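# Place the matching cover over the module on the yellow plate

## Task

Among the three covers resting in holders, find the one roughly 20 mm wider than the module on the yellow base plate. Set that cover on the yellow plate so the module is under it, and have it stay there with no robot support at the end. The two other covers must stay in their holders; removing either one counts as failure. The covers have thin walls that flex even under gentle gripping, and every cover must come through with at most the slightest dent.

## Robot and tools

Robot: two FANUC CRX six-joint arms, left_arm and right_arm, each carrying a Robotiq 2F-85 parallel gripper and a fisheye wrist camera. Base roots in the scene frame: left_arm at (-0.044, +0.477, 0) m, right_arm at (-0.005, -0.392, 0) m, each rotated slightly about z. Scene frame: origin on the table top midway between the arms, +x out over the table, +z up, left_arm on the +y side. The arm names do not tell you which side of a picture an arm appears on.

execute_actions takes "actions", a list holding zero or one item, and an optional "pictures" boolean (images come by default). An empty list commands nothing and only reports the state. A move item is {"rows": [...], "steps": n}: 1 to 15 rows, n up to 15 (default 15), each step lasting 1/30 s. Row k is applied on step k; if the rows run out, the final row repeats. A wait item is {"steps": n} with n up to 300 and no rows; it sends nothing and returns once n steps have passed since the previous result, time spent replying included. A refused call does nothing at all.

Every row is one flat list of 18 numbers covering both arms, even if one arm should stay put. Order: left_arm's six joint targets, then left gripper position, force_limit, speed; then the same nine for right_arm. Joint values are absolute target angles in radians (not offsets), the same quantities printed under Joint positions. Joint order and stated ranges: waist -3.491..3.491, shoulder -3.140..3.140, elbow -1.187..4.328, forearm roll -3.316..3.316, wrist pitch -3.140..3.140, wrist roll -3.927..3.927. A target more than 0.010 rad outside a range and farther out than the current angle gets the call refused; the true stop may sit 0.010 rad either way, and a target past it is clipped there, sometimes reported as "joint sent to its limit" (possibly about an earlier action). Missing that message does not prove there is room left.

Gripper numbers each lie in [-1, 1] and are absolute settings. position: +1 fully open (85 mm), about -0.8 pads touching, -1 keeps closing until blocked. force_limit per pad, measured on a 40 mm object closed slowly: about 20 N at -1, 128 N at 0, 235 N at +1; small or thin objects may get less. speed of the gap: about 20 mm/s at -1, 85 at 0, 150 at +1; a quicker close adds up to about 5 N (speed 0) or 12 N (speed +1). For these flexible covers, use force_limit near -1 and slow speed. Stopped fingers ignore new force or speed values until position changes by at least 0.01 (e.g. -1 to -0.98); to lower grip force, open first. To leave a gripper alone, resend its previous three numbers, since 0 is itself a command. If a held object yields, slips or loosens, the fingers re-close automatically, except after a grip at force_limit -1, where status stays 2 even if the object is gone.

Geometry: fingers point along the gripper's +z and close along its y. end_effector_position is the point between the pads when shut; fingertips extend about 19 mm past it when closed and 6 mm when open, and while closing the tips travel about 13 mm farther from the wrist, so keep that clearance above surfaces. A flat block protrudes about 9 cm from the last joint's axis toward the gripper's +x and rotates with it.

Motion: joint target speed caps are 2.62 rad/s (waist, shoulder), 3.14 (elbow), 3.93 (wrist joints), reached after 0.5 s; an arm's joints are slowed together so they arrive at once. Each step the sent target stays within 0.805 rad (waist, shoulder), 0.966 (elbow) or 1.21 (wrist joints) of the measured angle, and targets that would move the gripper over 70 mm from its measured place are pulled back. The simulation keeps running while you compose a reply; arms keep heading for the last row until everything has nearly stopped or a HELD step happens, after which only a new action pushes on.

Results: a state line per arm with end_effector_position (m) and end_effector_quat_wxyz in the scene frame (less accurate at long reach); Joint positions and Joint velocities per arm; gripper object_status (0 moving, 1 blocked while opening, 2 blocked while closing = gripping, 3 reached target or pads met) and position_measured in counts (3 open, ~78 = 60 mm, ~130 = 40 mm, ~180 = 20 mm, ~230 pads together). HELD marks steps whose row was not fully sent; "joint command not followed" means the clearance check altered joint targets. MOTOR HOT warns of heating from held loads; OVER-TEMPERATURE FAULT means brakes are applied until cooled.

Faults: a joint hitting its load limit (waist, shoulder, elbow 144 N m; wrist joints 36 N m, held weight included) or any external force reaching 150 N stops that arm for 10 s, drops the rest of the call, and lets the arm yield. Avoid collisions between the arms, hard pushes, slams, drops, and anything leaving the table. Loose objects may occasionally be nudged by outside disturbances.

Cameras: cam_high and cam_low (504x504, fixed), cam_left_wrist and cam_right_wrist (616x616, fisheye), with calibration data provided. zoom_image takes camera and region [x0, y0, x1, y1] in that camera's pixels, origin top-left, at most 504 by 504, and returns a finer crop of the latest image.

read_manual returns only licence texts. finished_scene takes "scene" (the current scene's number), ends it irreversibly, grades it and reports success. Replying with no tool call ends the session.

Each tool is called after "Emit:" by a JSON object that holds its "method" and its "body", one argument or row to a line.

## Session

Emit:
{"method": "execute_actions", "body": {
  "actions": []
}}

Scene clock: 0.00 s of 7600.00 s.
left_arm: end_effector_position=(+0.8202, +0.7261, +0.2323) position_measured=3 object_status=3 end_effector_quat_wxyz=(+0.329, -0.033, +0.940, -0.084) | right_arm: end_effector_position=(+0.5194, +0.2151, +0.2722) position_measured=3 object_status=3 end_effector_quat_wxyz=(-0.043, +0.925, +0.368, +0.087)
Joint positions: left_arm=[ 0.765  0.754  0.583  0.583 -0.955 -0.73 ] | right_arm=[ 0.894  0.929  1.296  0.039 -1.746  2.873]
Joint velocities: left_arm=[ 0.     0.     0.001 -0.001  0.001 -0.   ] | right_arm=[-0.     0.     0.     0.     0.    -0.001]
camera_calibration (this result's frames):
cam_left_wrist: T_world_to_cam=[[0.0362282, 0.983973, -0.174601, -0.699553], [0.552069, 0.12593, 0.824234, -0.704796], [0.833011, -0.126252, -0.538659, -0.314906], [0, 0, 0, 1]] pos_world=[0.67676, 0.737339, 0.289148]
cam_right_wrist: T_world_to_cam=[[0.727837, -0.68438, -0.0433166, -0.218681], [-0.682726, -0.729106, 0.0478508, 0.531157], [-0.0643306, -0.00525429, -0.997915, 0.453218], [0, 0, 0, 1]] pos_world=[0.550955, 0.239991, 0.417384]

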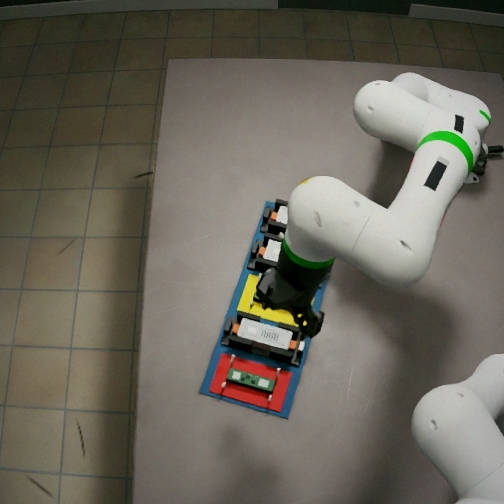

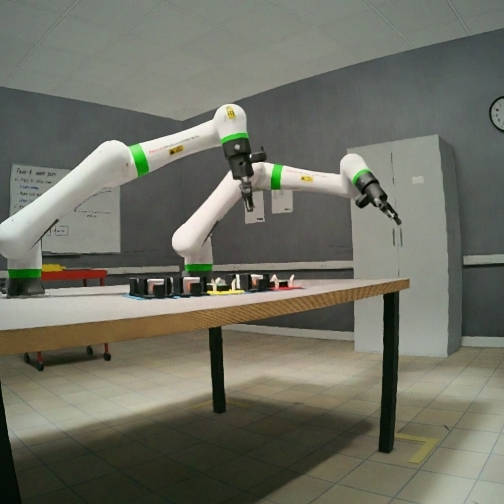

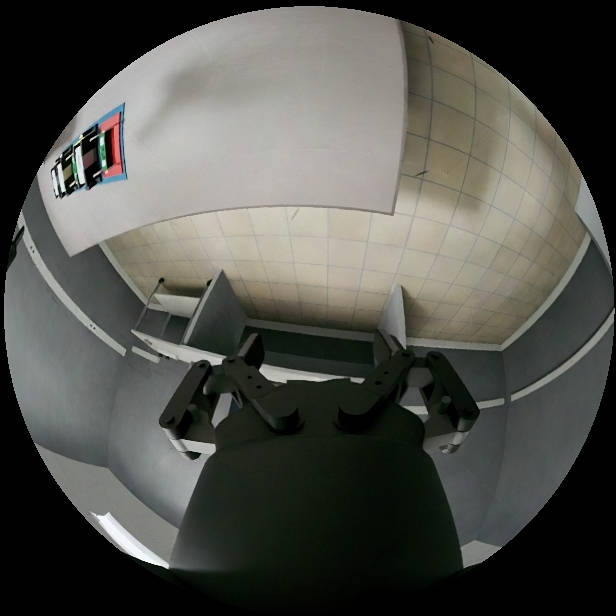

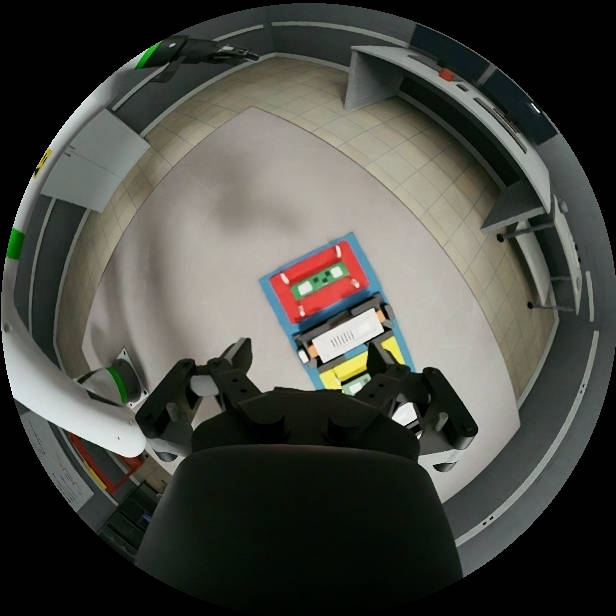

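Emit:
{"method": "execute_actions", "body": {
  "actions": [
    {"rows":[[0.765,0.754,0.583,0.583,-0.955,-0.73,1,0,0,0.734,0.68,0.84,0,-1.731,1.983,1,0,0]],"steps":15}
  ],
  "pictures": false
}}

Emit:
{"method": "execute_actions", "body": {
  "actions": [
    {"steps":20}
  ]
}}

Emit:
{"method": "zoom_image", "body": {
  "camera": "cam_right_wrist",
  "region": [150, 190, 470, 380]
}}

Scene clock: 2.03 s of 7600.00 s.
left_arm: end_effector_position=(+0.8202, +0.7260, +0.2324) position_measured=3 object_status=3 end_effector_quat_wxyz=(+0.329, -0.033, +0.940, -0.084) | right_arm: end_effector_position=(+0.5343, +0.0934, +0.2561) position_measured=3 object_status=3 end_effector_quat_wxyz=(-0.016, +1.000, -0.008, +0.019)
Joint positions: left_arm=[ 0.765  0.754  0.583  0.583 -0.955 -0.73 ] | right_arm=[ 0.775  0.743  0.956  0.01  -1.735  2.21 ]
Joint velocities: left_arm=[-0.001  0.     0.001  0.    -0.     0.   ] | right_arm=[-0.306 -0.477 -0.868 -0.074  0.027 -1.684]
Steps of this call (steps 1 to 46: nothing new was sent; steps 47 to 61: all 15 steps of this action). Readings (joint positions | what the end effector reports):
47: left_arm=[0.765 0.754 0.583 0.583 -0.955 -0.730] | right_arm=[0.894 0.929 1.295 0.039 -1.746 2.872] | left_arm position_measured=3 object_status=3 | right_arm position_measured=3 object_status=3
48: left_arm=[0.765 0.754 0.583 0.583 -0.955 -0.730] | right_arm=[0.893 0.927 1.292 0.039 -1.746 2.865] | left_arm position_measured=3 object_status=3 | right_arm position_measured=3 object_status=3
50: left_arm=[0.765 0.754 0.583 0.583 -0.955 -0.730] | right_arm=[0.886 0.916 1.271 0.037 -1.745 2.825] | left_arm position_measured=3 object_status=3 | right_arm position_measured=3 object_status=3
54: left_arm=[0.765 0.754 0.583 0.583 -0.955 -0.730] | right_arm=[0.852 0.864 1.177 0.029 -1.742 2.640] | left_arm position_measured=3 object_status=3 | right_arm position_measured=3 object_status=3
61: the state above

Scene clock: 2.70 s of 7600.00 s.
left_arm: end_effector_position=(+0.8202, +0.7259, +0.2324) position_measured=3 object_status=3 end_effector_quat_wxyz=(+0.329, -0.033, +0.940, -0.084) | right_arm: end_effector_position=(+0.5313, +0.0493, +0.2491) position_measured=3 object_status=3 end_effector_quat_wxyz=(+0.000, +0.990, -0.140, -0.000)
Joint positions: left_arm=[ 0.765  0.754  0.583  0.583 -0.955 -0.73 ] | right_arm=[ 0.734  0.68   0.84  -0.    -1.731  1.983]
Joint velocities: left_arm=[-0.002  0.001 -0.001  0.    -0.    -0.   ] | right_arm=[-0.    -0.     0.     0.001  0.    -0.   ]
Steps of this call (steps 1 to 20: the robot went on to your last target). Readings (joint positions | what the end effector reports):
1: left_arm=[0.765 0.754 0.583 0.583 -0.955 -0.730] | right_arm=[0.765 0.728 0.928 0.008 -1.734 2.155] | left_arm position_measured=3 object_status=3 | right_arm position_measured=3 object_status=3
2: left_arm=[0.765 0.754 0.583 0.583 -0.955 -0.730] | right_arm=[0.756 0.714 0.903 0.005 -1.733 2.106] | left_arm position_measured=3 object_status=3 | right_arm position_measured=3 object_status=3
4: left_arm=[0.765 0.754 0.583 0.583 -0.955 -0.730] | right_arm=[0.743 0.694 0.866 0.002 -1.732 2.033] | left_arm position_measured=3 object_status=3 | right_arm position_measured=3 object_status=3
8: left_arm=[0.765 0.754 0.583 0.583 -0.955 -0.730] | right_arm=[0.734 0.680 0.840 0.000 -1.731 1.984] | left_arm position_measured=3 object_status=3 | right_arm position_measured=3 object_status=3
20: the state above
camera_calibration (this result's frames):
cam_left_wrist: T_world_to_cam=[[0.0364659, 0.983986, -0.174475, -0.6996], [0.551885, 0.125723, 0.824389, -0.704647], [0.833122, -0.126352, -0.538463, -0.31489], [0, 0, 0, 1]] pos_world=[0.676738, 0.7372, 0.289284]
cam_right_wrist: T_world_to_cam=[[-0.228496, -0.972791, -0.0383172, 0.179306], [-0.946917, 0.212931, 0.240851, 0.4654], [-0.226139, 0.0913167, -0.969805, 0.504314], [0, 0, 0, 1]] pos_world=[0.595711, 0.0292771, 0.383865]

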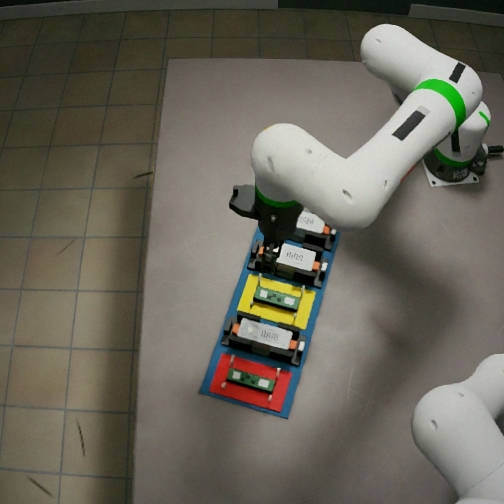

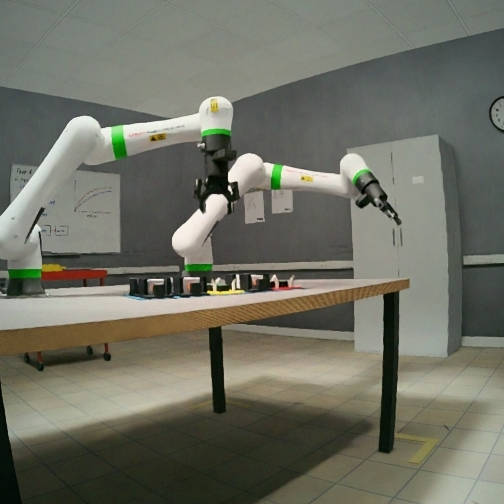

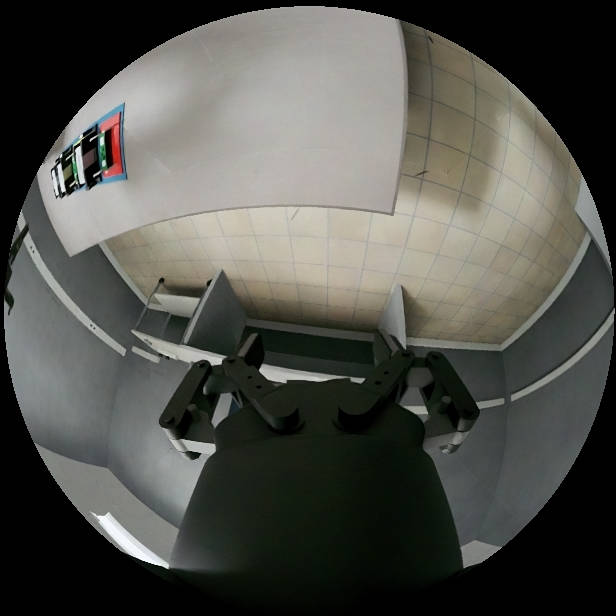

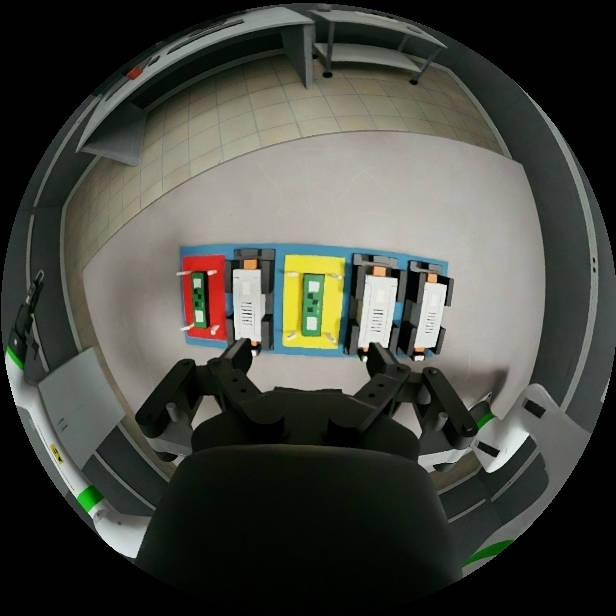

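Region (150, 190, 470, 380) of cam_right_wrist's 616x616 image, scaled by 1.575, with more detail than that image has; it fills the top 299 rows of this view, and the rest is white.

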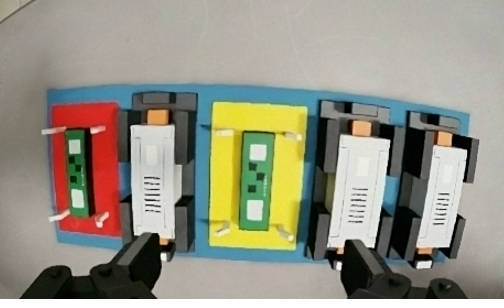

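Emit:
{"method": "zoom_image", "body": {
  "camera": "cam_right_wrist",
  "region": [220, 240, 460, 360]
}}

Emit:
{"method": "zoom_image", "body": {
  "camera": "cam_high",
  "region": [190, 200, 350, 420]
}}

Region (220, 240, 460, 360) of cam_right_wrist's 616x616 image, scaled by 2.100, with more detail than that image has.

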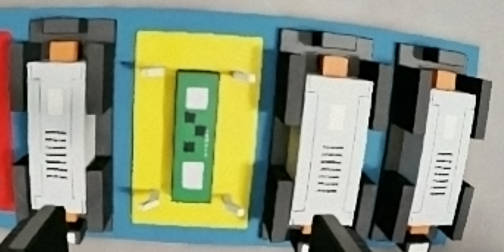

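Region (190, 200, 350, 420) of cam_high's 504x504 image, scaled by 2.291, with more detail than that image has; it fills the left 367 columns of this view, and the rest is white.

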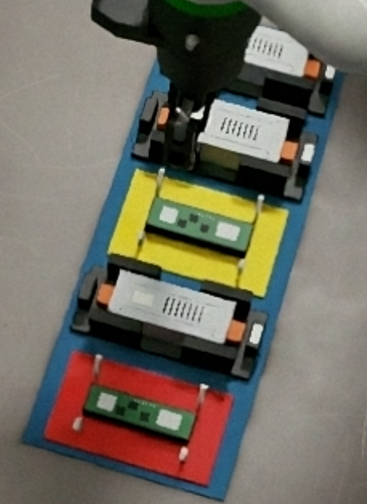

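Emit:
{"method": "execute_actions", "body": {
  "actions": [
    {"rows":[[0.765,0.754,0.583,0.583,-0.955,-0.73,1,0,0,0.603,0.333,0.217,0,-1.455,2.114,1,0,0]],"steps":15}
  ],
  "pictures": false
}}

Emit:
{"method": "execute_actions", "body": {
  "actions": [
    {"steps":18}
  ]
}}

Emit:
{"method": "zoom_image", "body": {
  "camera": "cam_right_wrist",
  "region": [190, 220, 430, 360]
}}

Scene clock: 6.30 s of 7600.00 s.
left_arm: end_effector_position=(+0.8202, +0.7259, +0.2324) position_measured=3 object_status=3 end_effector_quat_wxyz=(+0.329, -0.033, +0.940, -0.084) | right_arm: end_effector_position=(+0.5090, -0.0721, +0.2137) position_measured=3 object_status=3 end_effector_quat_wxyz=(+0.000, +0.990, -0.140, -0.000)
Joint positions: left_arm=[ 0.765  0.754  0.583  0.583 -0.955 -0.73 ] | right_arm=[ 0.631  0.406  0.349  0.    -1.513  2.086]
Joint velocities: left_arm=[-0.     0.001 -0.001  0.001 -0.     0.   ] | right_arm=[-0.244 -0.644 -1.152  0.     0.507  0.243]
Steps of this call (steps 1 to 15: the robot went on to your last target; steps 16 to 90: nothing new was sent; then 0.10 s passed at rest; steps 91 to 105: all 15 steps of this action). Readings (joint positions | what the end effector reports):
91: left_arm=[0.765 0.754 0.583 0.583 -0.955 -0.730] | right_arm=[0.734 0.680 0.839 0.000 -1.731 1.983] | left_arm position_measured=3 object_status=3 | right_arm position_measured=3 object_status=3
92: left_arm=[0.765 0.754 0.583 0.583 -0.955 -0.730] | right_arm=[0.733 0.677 0.833 0.000 -1.728 1.983] | left_arm position_measured=3 object_status=3 | right_arm position_measured=3 object_status=3
94: left_arm=[0.765 0.754 0.583 0.583 -0.955 -0.730] | right_arm=[0.726 0.659 0.802 0.000 -1.714 1.990] | left_arm position_measured=3 object_status=3 | right_arm position_measured=3 object_status=3
98: left_arm=[0.765 0.754 0.583 0.583 -0.955 -0.730] | right_arm=[0.695 0.577 0.655 0.000 -1.649 2.022] | left_arm position_measured=3 object_status=3 | right_arm position_measured=3 object_status=3
105: the state above

Scene clock: 6.90 s of 7600.00 s.
left_arm: end_effector_position=(+0.8202, +0.7259, +0.2324) position_measured=3 object_status=3 end_effector_quat_wxyz=(+0.329, -0.033, +0.940, -0.084) | right_arm: end_effector_position=(+0.4955, -0.1068, +0.1995) position_measured=3 object_status=3 end_effector_quat_wxyz=(+0.000, +0.990, -0.140, -0.000)
Joint positions: left_arm=[ 0.765  0.754  0.583  0.583 -0.955 -0.73 ] | right_arm=[ 0.603  0.333  0.217  0.    -1.455  2.114]
Joint velocities: left_arm=[-0.    -0.    -0.001 -0.001 -0.     0.   ] | right_arm=[-0.    -0.    -0.    -0.     0.     0.001]
Steps of this call (steps 1 to 18: the robot went on to your last target). Readings (joint positions | what the end effector reports):
1: left_arm=[0.765 0.754 0.583 0.583 -0.955 -0.730] | right_arm=[0.623 0.386 0.312 0.000 -1.497 2.094] | left_arm position_measured=3 object_status=3 | right_arm position_measured=3 object_status=3
2: left_arm=[0.765 0.754 0.583 0.583 -0.955 -0.730] | right_arm=[0.616 0.368 0.280 0.000 -1.483 2.101] | left_arm position_measured=3 object_status=3 | right_arm position_measured=3 object_status=3
4: left_arm=[0.765 0.754 0.583 0.583 -0.955 -0.730] | right_arm=[0.607 0.344 0.236 0.000 -1.464 2.110] | left_arm position_measured=3 object_status=3 | right_arm position_measured=3 object_status=3
8: left_arm=[0.765 0.754 0.583 0.583 -0.955 -0.730] | right_arm=[0.603 0.333 0.217 0.000 -1.455 2.114] | left_arm position_measured=3 object_status=3 | right_arm position_measured=3 object_status=3
18: the state above
camera_calibration (this result's frames):
cam_left_wrist: T_world_to_cam=[[0.0364663, 0.983986, -0.174475, -0.6996], [0.551885, 0.125723, 0.824389, -0.704647], [0.833123, -0.126352, -0.538463, -0.31489], [0, 0, 0, 1]] pos_world=[0.676738, 0.7372, 0.289284]
cam_right_wrist: T_world_to_cam=[[-0.22851, -0.97279, -0.0382507, 0.0173352], [-0.946914, 0.212962, 0.240835, 0.476654], [-0.226136, 0.0912534, -0.969812, 0.462361], [0, 0, 0, 1]] pos_world=[0.559868, -0.126838, 0.334271]

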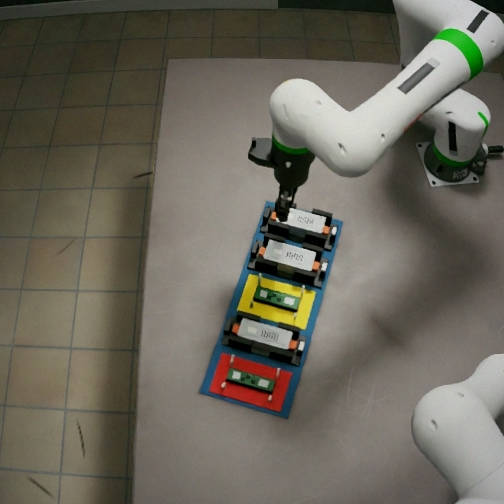

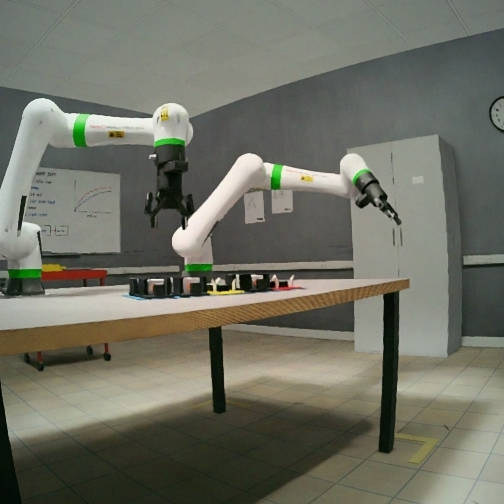

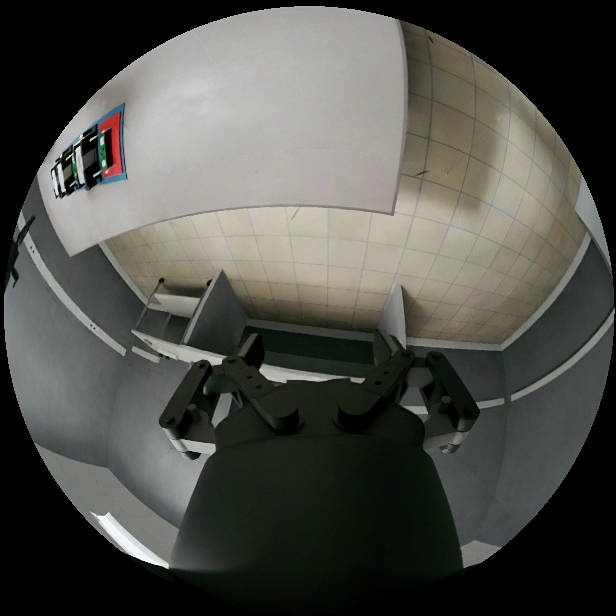

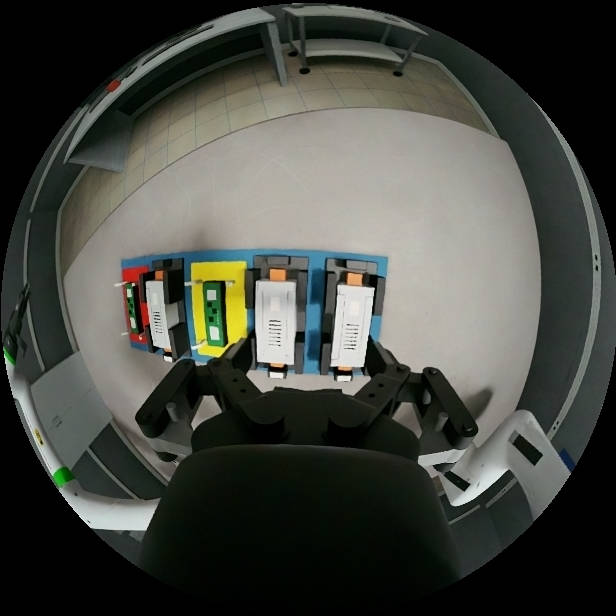

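Region (190, 220, 430, 360) of cam_right_wrist's 616x616 image, scaled by 2.100, with more detail than that image has; it fills the top 294 rows of this view, and the rest is white.

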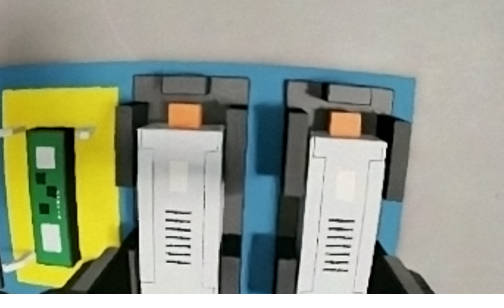

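Emit:
{"method": "execute_actions", "body": {
  "actions": [
    {"rows":[[0.765,0.754,0.583,0.583,-0.955,-0.73,1,0,0,0.689,0.408,0.176,0,-1.339,2.028,0.75,-1,1]],"steps":15}
  ],
  "pictures": false
}}

Emit:
{"method": "execute_actions", "body": {
  "actions": [
    {"rows":[[0.765,0.754,0.583,0.583,-0.955,-0.73,1,0,0,0.689,0.452,0.10,0,-1.219,2.028,0.75,-1,1]],"steps":15}
  ]
}}

Emit:
{"method": "zoom_image", "body": {
  "camera": "cam_right_wrist",
  "region": [160, 200, 460, 440]
}}

Scene clock: 9.47 s of 7600.00 s.
left_arm: end_effector_position=(+0.8202, +0.7259, +0.2324) position_measured=3 object_status=3 end_effector_quat_wxyz=(+0.329, -0.033, +0.940, -0.084) | right_arm: end_effector_position=(+0.4827, -0.0502, +0.1393) position_measured=35 object_status=0 end_effector_quat_wxyz=(+0.000, +0.990, -0.140, -0.000)
Joint positions: left_arm=[ 0.765  0.754  0.583  0.583 -0.955 -0.73 ] | right_arm=[ 0.689  0.408  0.176  0.    -1.339  2.028]
Joint velocities: left_arm=[-0.001 -0.     0.     0.     0.001 -0.   ] | right_arm=[ 0.001 -0.    -0.001  0.    -0.    -0.001]
Steps of this call (steps 1 to 15: the robot went on to your last target; steps 16 to 62: nothing new was sent; steps 63 to 77: all 15 steps of this action). Readings (joint positions | what the end effector reports):
63: left_arm=[0.765 0.754 0.583 0.583 -0.955 -0.730] | right_arm=[0.603 0.333 0.217 -0.000 -1.454 2.114] | left_arm position_measured=3 object_status=3 | right_arm position_measured=3 object_status=0
64: left_arm=[0.765 0.754 0.583 0.583 -0.955 -0.730] | right_arm=[0.608 0.337 0.215 -0.000 -1.448 2.110] | left_arm position_measured=3 object_status=3 | right_arm position_measured=6 object_status=0
66: left_arm=[0.765 0.754 0.583 0.583 -0.955 -0.730] | right_arm=[0.634 0.360 0.202 -0.000 -1.412 2.083] | left_arm position_measured=3 object_status=3 | right_arm position_measured=22 object_status=0
70: left_arm=[0.765 0.754 0.583 0.583 -0.955 -0.730] | right_arm=[0.687 0.407 0.177 -0.000 -1.342 2.031] | left_arm position_measured=3 object_status=3 | right_arm position_measured=34 object_status=0
77: the state above

Scene clock: 9.97 s of 7600.00 s.
left_arm: end_effector_position=(+0.8202, +0.7259, +0.2324) position_measured=3 object_status=3 end_effector_quat_wxyz=(+0.329, -0.033, +0.940, -0.084) | right_arm: end_effector_position=(+0.4836, -0.0490, +0.0823) position_measured=35 object_status=3 end_effector_quat_wxyz=(+0.000, +0.990, -0.140, -0.000)
Joint positions: left_arm=[ 0.765  0.754  0.583  0.583 -0.955 -0.73 ] | right_arm=[ 0.689  0.452  0.1   -0.    -1.219  2.028]
Joint velocities: left_arm=[-0.001 -0.001  0.     0.001 -0.001 -0.   ] | right_arm=[ 0.001 -0.001 -0.     0.     0.    -0.002]
Steps of this call (steps 1 to 15: all 15 steps of this action). Readings (joint positions | what the end effector reports):
1: left_arm=[0.765 0.754 0.583 0.583 -0.955 -0.730] | right_arm=[0.689 0.408 0.175 0.000 -1.338 2.028] | left_arm position_measured=3 object_status=3 | right_arm position_measured=35 object_status=3
2: left_arm=[0.765 0.754 0.583 0.583 -0.955 -0.730] | right_arm=[0.689 0.410 0.171 0.000 -1.331 2.028] | left_arm position_measured=3 object_status=3 | right_arm position_measured=35 object_status=3
4: left_arm=[0.765 0.754 0.583 0.583 -0.955 -0.730] | right_arm=[0.689 0.425 0.146 0.000 -1.291 2.028] | left_arm position_measured=3 object_status=3 | right_arm position_measured=35 object_status=3
8: left_arm=[0.765 0.754 0.583 0.583 -0.955 -0.730] | right_arm=[0.689 0.452 0.101 -0.000 -1.221 2.028] | left_arm position_measured=3 object_status=3 | right_arm position_measured=35 object_status=3
15: the state above
camera_calibration (this result's frames):
cam_left_wrist: T_world_to_cam=[[0.036466, 0.983986, -0.174475, -0.6996], [0.551885, 0.125723, 0.824388, -0.704647], [0.833122, -0.126352, -0.538463, -0.31489], [0, 0, 0, 1]] pos_world=[0.676738, 0.7372, 0.289284]
cam_right_wrist: T_world_to_cam=[[-0.228545, -0.972782, -0.0382285, 0.0664502], [-0.946887, 0.212994, 0.240912, 0.481291], [-0.226213, 0.0912573, -0.969794, 0.340786], [0, 0, 0, 1]] pos_world=[0.548005, -0.0689695, 0.217083]

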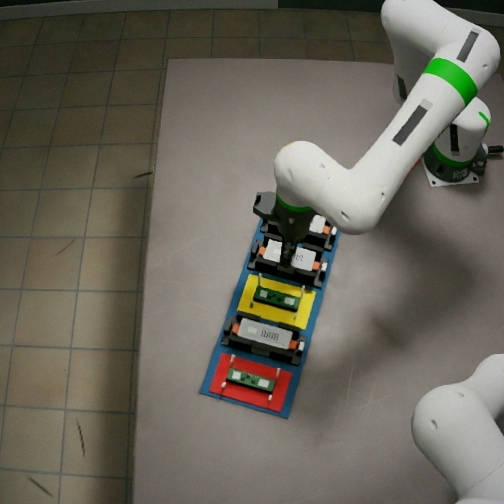

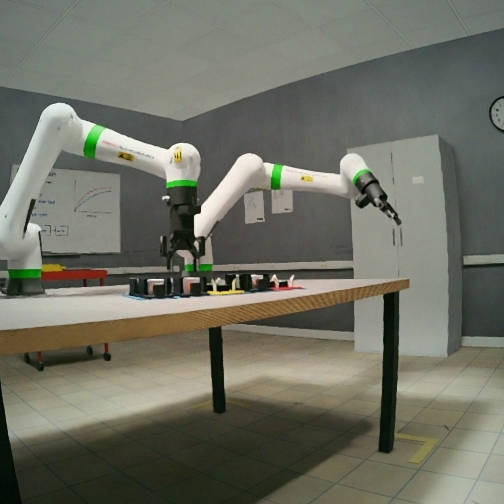

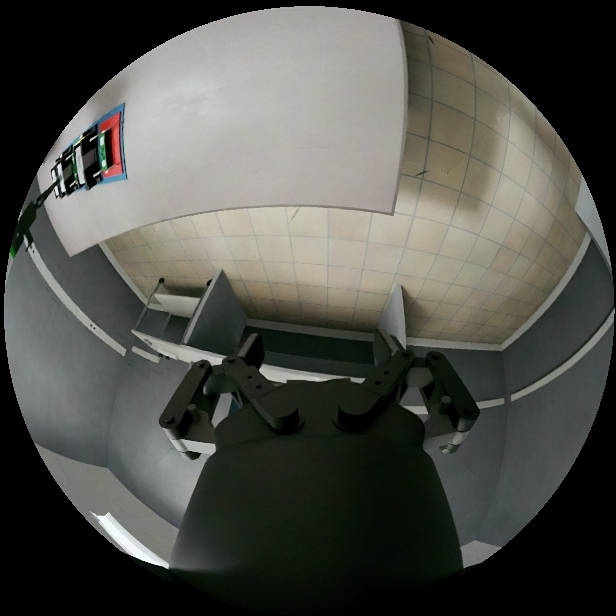

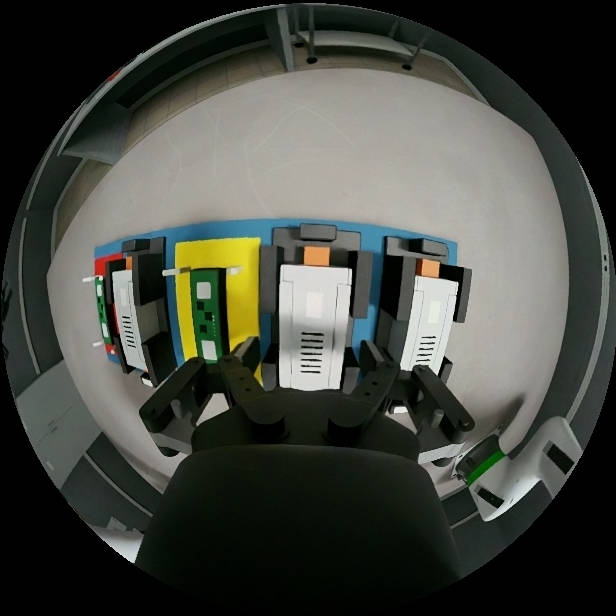

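Region (160, 200, 460, 440) of cam_right_wrist's 616x616 image, scaled by 1.680, with more detail than that image has; it fills the top 403 rows of this view, and the rest is white.

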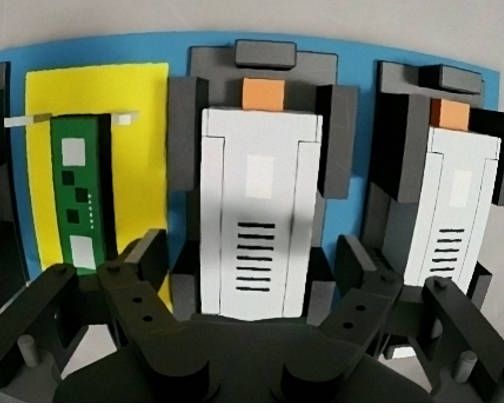

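Emit:
{"method": "execute_actions", "body": {
  "actions": [
    {"rows":[[0.765,0.754,0.583,0.583,-0.955,-0.73,1,0,0,0.6835,0.446,0.09,0,-1.216,2.033,0.75,-1,1],[0.765,0.754,0.583,0.583,-0.955,-0.73,1,0,0,0.6835,0.446,0.09,0,-1.216,2.033,0.75,-1,1],[0.765,0.754,0.583,0.583,-0.955,-0.73,1,0,0,0.6835,0.446,0.09,0,-1.216,2.033,0.75,-1,1],[0.765,0.754,0.583,0.583,-0.955,-0.73,1,0,0,0.6835,0.464,0.066,0,-1.174,2.033,0.75,-1,1],[0.765,0.754,0.583,0.583,-0.955,-0.73,1,0,0,0.6835,0.464,0.066,0,-1.174,2.033,0.75,-1,1],[0.765,0.754,0.583,0.583,-0.955,-0.73,1,0,0,0.6835,0.486,0.036,0,-1.121,2.033,0.75,-1,1]],"steps":15}
  ]
}}

Emit:
{"method": "zoom_image", "body": {
  "camera": "cam_right_wrist",
  "region": [160, 200, 460, 440]
}}

Scene clock: 11.80 s of 7600.00 s.
left_arm: end_effector_position=(+0.8202, +0.7259, +0.2324) position_measured=3 object_status=3 end_effector_quat_wxyz=(+0.329, -0.033, +0.940, -0.084) | right_arm: end_effector_position=(+0.4828, -0.0546, +0.0375) position_measured=35 object_status=3 end_effector_quat_wxyz=(+0.000, +0.990, -0.140, +0.000)
Joint positions: left_arm=[ 0.765  0.754  0.583  0.583 -0.955 -0.73 ] | right_arm=[ 0.684  0.486  0.036  0.    -1.121  2.033]
Joint velocities: left_arm=[ 0.    -0.    -0.    -0.    -0.001 -0.   ] | right_arm=[ 0.    -0.    -0.003  0.     0.001  0.001]
Steps of this call (steps 1 to 15: the robot went on to your last target; steps 16 to 40: nothing new was sent; steps 41 to 55: all 15 steps of this action). Readings (joint positions | what the end effector reports):
41: left_arm=[0.765 0.754 0.583 0.583 -0.955 -0.730] | right_arm=[0.689 0.452 0.099 0.000 -1.219 2.028] | left_arm position_measured=3 object_status=3 | right_arm position_measured=35 object_status=3
42: left_arm=[0.765 0.754 0.583 0.583 -0.955 -0.730] | right_arm=[0.687 0.449 0.095 0.000 -1.218 2.029] | left_arm position_measured=3 object_status=3 | right_arm position_measured=35 object_status=3
44: left_arm=[0.765 0.754 0.583 0.583 -0.955 -0.730] | right_arm=[0.684 0.447 0.090 0.000 -1.215 2.032] | left_arm position_measured=3 object_status=3 | right_arm position_measured=35 object_status=3
48: left_arm=[0.765 0.754 0.583 0.583 -0.955 -0.730] | right_arm=[0.684 0.473 0.054 0.000 -1.153 2.033] | left_arm position_measured=3 object_status=3 | right_arm position_measured=35 object_status=3
55: the state above
camera_calibration (this result's frames):
cam_left_wrist: T_world_to_cam=[[0.036466, 0.983986, -0.174475, -0.6996], [0.551885, 0.125723, 0.824389, -0.704647], [0.833122, -0.126352, -0.538463, -0.31489], [0, 0, 0, 1]] pos_world=[0.676738, 0.7372, 0.289284]
cam_right_wrist: T_world_to_cam=[[-0.229004, -0.972666, -0.0384568, 0.0593421], [-0.946842, 0.213406, 0.240725, 0.492568], [-0.225938, 0.0915395, -0.969831, 0.297473], [0, 0, 0, 1]] pos_world=[0.547184, -0.0746276, 0.172208]

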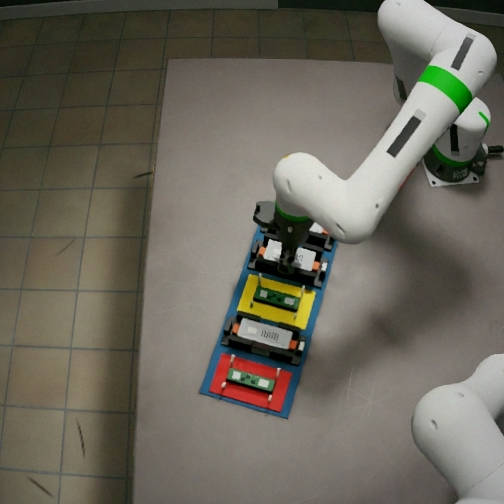

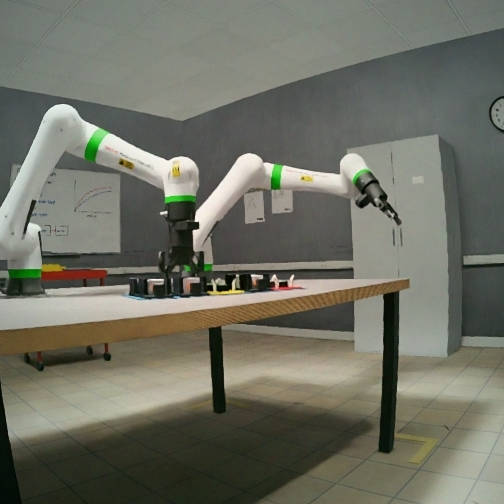

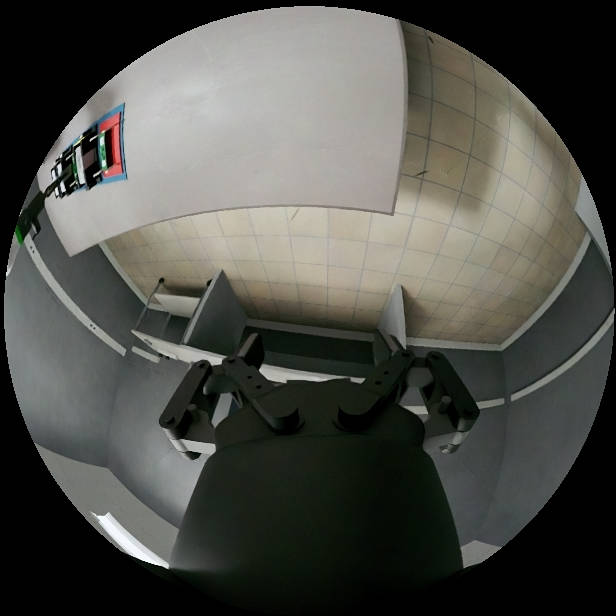

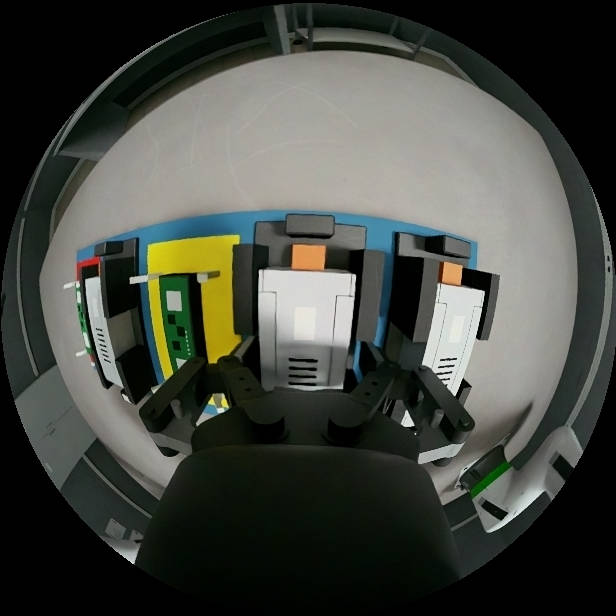

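Region (160, 200, 460, 440) of cam_right_wrist's 616x616 image, scaled by 1.680, with more detail than that image has; it fills the top 403 rows of this view, and the rest is white.

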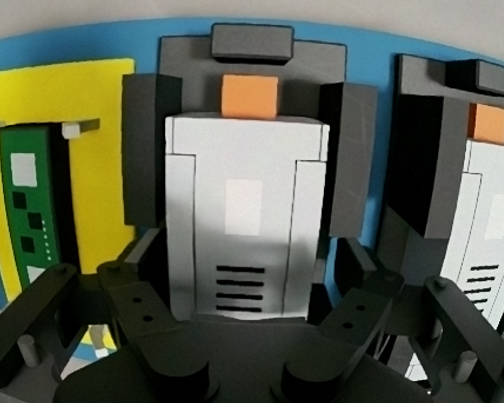

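Emit:
{"method": "execute_actions", "body": {
  "actions": [
    {"rows":[[0.765,0.754,0.583,0.583,-0.955,-0.73,1,0,0,0.6835,0.486,0.036,0,-1.121,2.033,-1,-0.88,-1]],"steps":15}
  ],
  "pictures": false
}}

Emit:
{"method": "execute_actions", "body": {
  "actions": [
    {"steps":34}
  ],
  "pictures": false
}}

Emit:
{"method": "execute_actions", "body": {
  "actions": [
    {"rows":[[0.765,0.754,0.583,0.583,-0.955,-0.73,1,0,0,0.6835,0.48,0.044,0,-1.135,2.033,-1,-0.88,-1],[0.765,0.754,0.583,0.583,-0.955,-0.73,1,0,0,0.6835,0.48,0.044,0,-1.135,2.033,-1,-0.88,-1],[0.765,0.754,0.583,0.583,-0.955,-0.73,1,0,0,0.6835,0.48,0.044,0,-1.135,2.033,-1,-0.88,-1],[0.765,0.754,0.583,0.583,-0.955,-0.73,1,0,0,0.6835,0.48,0.044,0,-1.135,2.033,-1,-0.88,-1],[0.765,0.754,0.583,0.583,-0.955,-0.73,1,0,0,0.6835,0.472,0.055,0,-1.154,2.033,-1,-0.88,-1],[0.765,0.754,0.583,0.583,-0.955,-0.73,1,0,0,0.6835,0.472,0.055,0,-1.154,2.033,-1,-0.88,-1],[0.765,0.754,0.583,0.583,-0.955,-0.73,1,0,0,0.6835,0.472,0.055,0,-1.154,2.033,-1,-0.88,-1],[0.765,0.754,0.583,0.583,-0.955,-0.73,1,0,0,0.6835,0.472,0.055,0,-1.154,2.033,-1,-0.88,-1],[0.765,0.754,0.583,0.583,-0.955,-0.73,1,0,0,0.6835,0.464,0.066,0,-1.174,2.033,-1,-0.88,-1]],"steps":15}
  ]
}}

Emit:
{"method": "zoom_image", "body": {
  "camera": "cam_low",
  "region": [110, 230, 270, 310]
}}

Scene clock: 13.63 s of 7600.00 s.
left_arm: end_effector_position=(+0.8202, +0.7259, +0.2324) position_measured=3 object_status=3 end_effector_quat_wxyz=(+0.329, -0.033, +0.940, -0.084) | right_arm: end_effector_position=(+0.4828, -0.0546, +0.0373) position_measured=57 object_status=0 end_effector_quat_wxyz=(+0.000, +0.990, -0.140, -0.000)
Joint positions: left_arm=[ 0.765  0.754  0.583  0.583 -0.955 -0.73 ] | right_arm=[ 0.683  0.486  0.036 -0.    -1.121  2.033]
Joint velocities: left_arm=[ 0.    -0.    -0.     0.001 -0.     0.   ] | right_arm=[ 0.    -0.     0.     0.    -0.001 -0.001]
Steps of this call (steps 1 to 15: the robot went on to your last target; steps 16 to 40: nothing new was sent; steps 41 to 55: all 15 steps of this action). Readings (joint positions | what the end effector reports):
41: left_arm=[0.765 0.754 0.583 0.583 -0.955 -0.730] | right_arm=[0.683 0.486 0.036 0.000 -1.121 2.033] | left_arm position_measured=3 object_status=3 | right_arm position_measured=35 object_status=0
42: left_arm=[0.765 0.754 0.583 0.583 -0.955 -0.730] | right_arm=[0.683 0.486 0.036 0.000 -1.121 2.033] | left_arm position_measured=3 object_status=3 | right_arm position_measured=35 object_status=0
44: left_arm=[0.765 0.754 0.583 0.583 -0.955 -0.730] | right_arm=[0.683 0.486 0.036 0.000 -1.121 2.033] | left_arm position_measured=3 object_status=3 | right_arm position_measured=37 object_status=0
48: left_arm=[0.765 0.754 0.583 0.583 -0.955 -0.730] | right_arm=[0.684 0.486 0.036 0.000 -1.121 2.033] | left_arm position_measured=3 object_status=3 | right_arm position_measured=44 object_status=0
55: the state above

Scene clock: 14.77 s of 7600.00 s.
left_arm: end_effector_position=(+0.8202, +0.7259, +0.2324) position_measured=3 object_status=3 end_effector_quat_wxyz=(+0.329, -0.033, +0.940, -0.084) | right_arm: end_effector_position=(+0.4828, -0.0546, +0.0373) position_measured=101 object_status=2 end_effector_quat_wxyz=(+0.000, +0.990, -0.140, -0.000)
Joint positions: left_arm=[ 0.765  0.754  0.583  0.583 -0.955 -0.73 ] | right_arm=[ 0.683  0.486  0.036 -0.    -1.121  2.033]
Joint velocities: left_arm=[ 0.001  0.     0.     0.     0.    -0.   ] | right_arm=[ 0. -0.  0. -0. -0. -0.]
Steps of this call (steps 1 to 15: the robot went on to your last target; steps 16 to 34: nothing new was sent). Readings (joint positions | what the end effector reports):
1: left_arm=[0.765 0.754 0.583 0.583 -0.955 -0.730] | right_arm=[0.683 0.486 0.036 -0.000 -1.121 2.033] | left_arm position_measured=3 object_status=3 | right_arm position_measured=58 object_status=0
2: left_arm=[0.765 0.754 0.583 0.583 -0.955 -0.730] | right_arm=[0.683 0.486 0.036 -0.000 -1.121 2.033] | left_arm position_measured=3 object_status=3 | right_arm position_measured=60 object_status=0
4: left_arm=[0.765 0.754 0.583 0.583 -0.955 -0.730] | right_arm=[0.683 0.486 0.036 -0.000 -1.121 2.033] | left_arm position_measured=3 object_status=3 | right_arm position_measured=64 object_status=0
8: left_arm=[0.765 0.754 0.583 0.583 -0.955 -0.730] | right_arm=[0.683 0.486 0.036 -0.000 -1.121 2.033] | left_arm position_measured=3 object_status=3 | right_arm position_measured=71 object_status=0
34: the state above
All arms were judged still, so your last target was given up. Only a new action makes them travel on or press farther. Fingers that are still opening or closing keep moving.

Scene clock: 15.27 s of 7600.00 s.
left_arm: end_effector_position=(+0.8202, +0.7259, +0.2324) position_measured=3 object_status=3 end_effector_quat_wxyz=(+0.329, -0.033, +0.940, -0.084) | right_arm: end_effector_position=(+0.4834, -0.0540, +0.0617) position_measured=101 object_status=2 end_effector_quat_wxyz=(+0.001, +0.990, -0.140, -0.000)
Joint positions: left_arm=[ 0.765  0.754  0.583  0.583 -0.955 -0.73 ] | right_arm=[ 0.683  0.464  0.066  0.    -1.174  2.033]
Joint velocities: left_arm=[-0.001  0.    -0.    -0.    -0.     0.   ] | right_arm=[ 0.    -0.001  0.003  0.    -0.005  0.002]
Steps of this call (steps 1 to 15: all 15 steps of this action). Readings (joint positions | what the end effector reports):
1: left_arm=[0.765 0.754 0.583 0.583 -0.955 -0.730] | right_arm=[0.683 0.486 0.036 -0.000 -1.122 2.033] | left_arm position_measured=3 object_status=3 | right_arm position_measured=101 object_status=2
2: left_arm=[0.765 0.754 0.583 0.583 -0.955 -0.730] | right_arm=[0.683 0.484 0.039 -0.000 -1.127 2.033] | left_arm position_measured=3 object_status=3 | right_arm position_measured=101 object_status=2
4: left_arm=[0.765 0.754 0.583 0.583 -0.955 -0.730] | right_arm=[0.683 0.481 0.043 -0.000 -1.134 2.033] | left_arm position_measured=3 object_status=3 | right_arm position_measured=101 object_status=2
8: left_arm=[0.765 0.754 0.583 0.583 -0.955 -0.730] | right_arm=[0.683 0.473 0.054 0.000 -1.152 2.033] | left_arm position_measured=3 object_status=3 | right_arm position_measured=101 object_status=2
15: the state above
camera_calibration (this result's frames):
cam_left_wrist: T_world_to_cam=[[0.0364661, 0.983986, -0.174475, -0.6996], [0.551885, 0.125723, 0.824389, -0.704647], [0.833122, -0.126352, -0.538463, -0.31489], [0, 0, 0, 1]] pos_world=[0.676738, 0.7372, 0.289284]
cam_right_wrist: T_world_to_cam=[[-0.229033, -0.972702, -0.0373378, 0.0608797], [-0.946644, 0.213635, 0.241298, 0.487014], [-0.226735, 0.0906108, -0.969733, 0.321385], [0, 0, 0, 1]] pos_world=[0.547842, -0.0739464, 0.196415]

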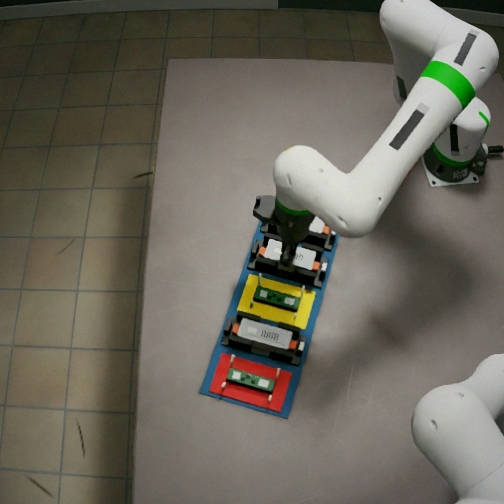

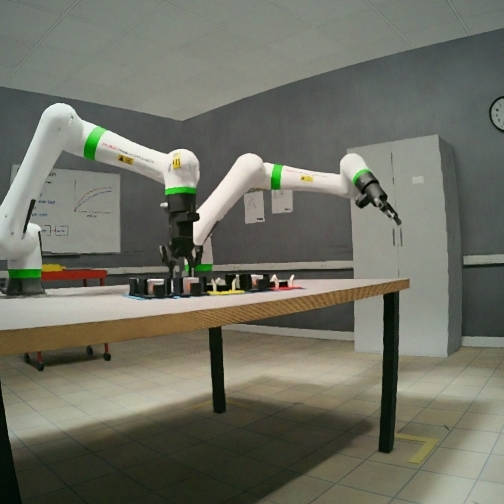

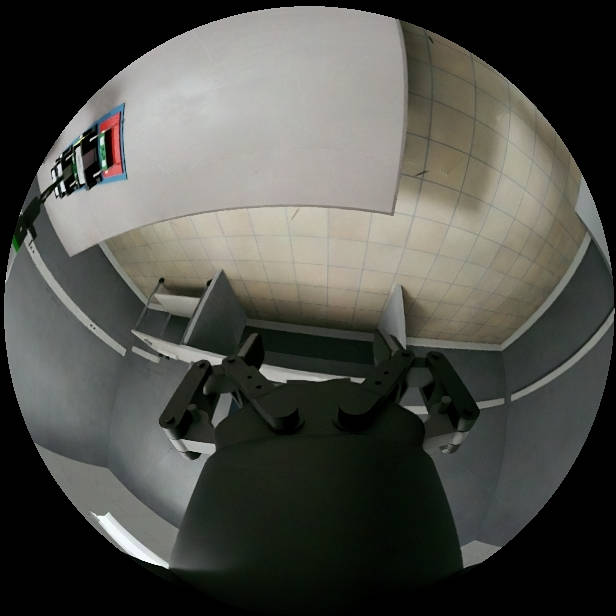

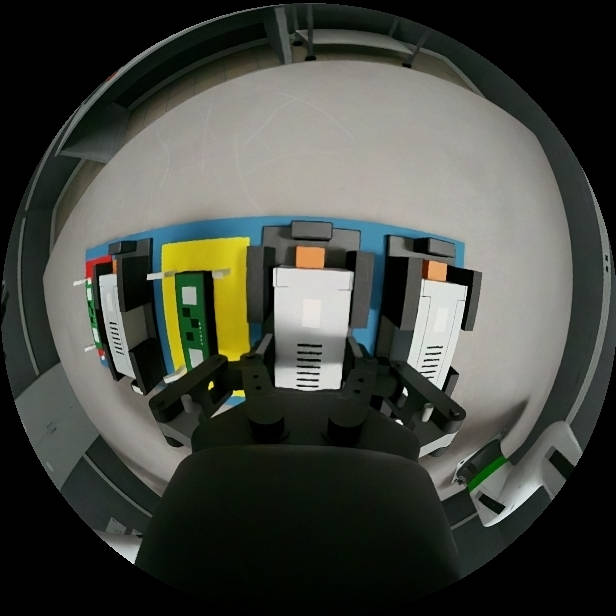

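Region (110, 230, 270, 310) of cam_low's 504x504 image, scaled by 3.150, with more detail than that image has.

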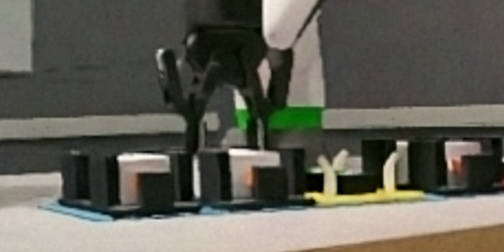

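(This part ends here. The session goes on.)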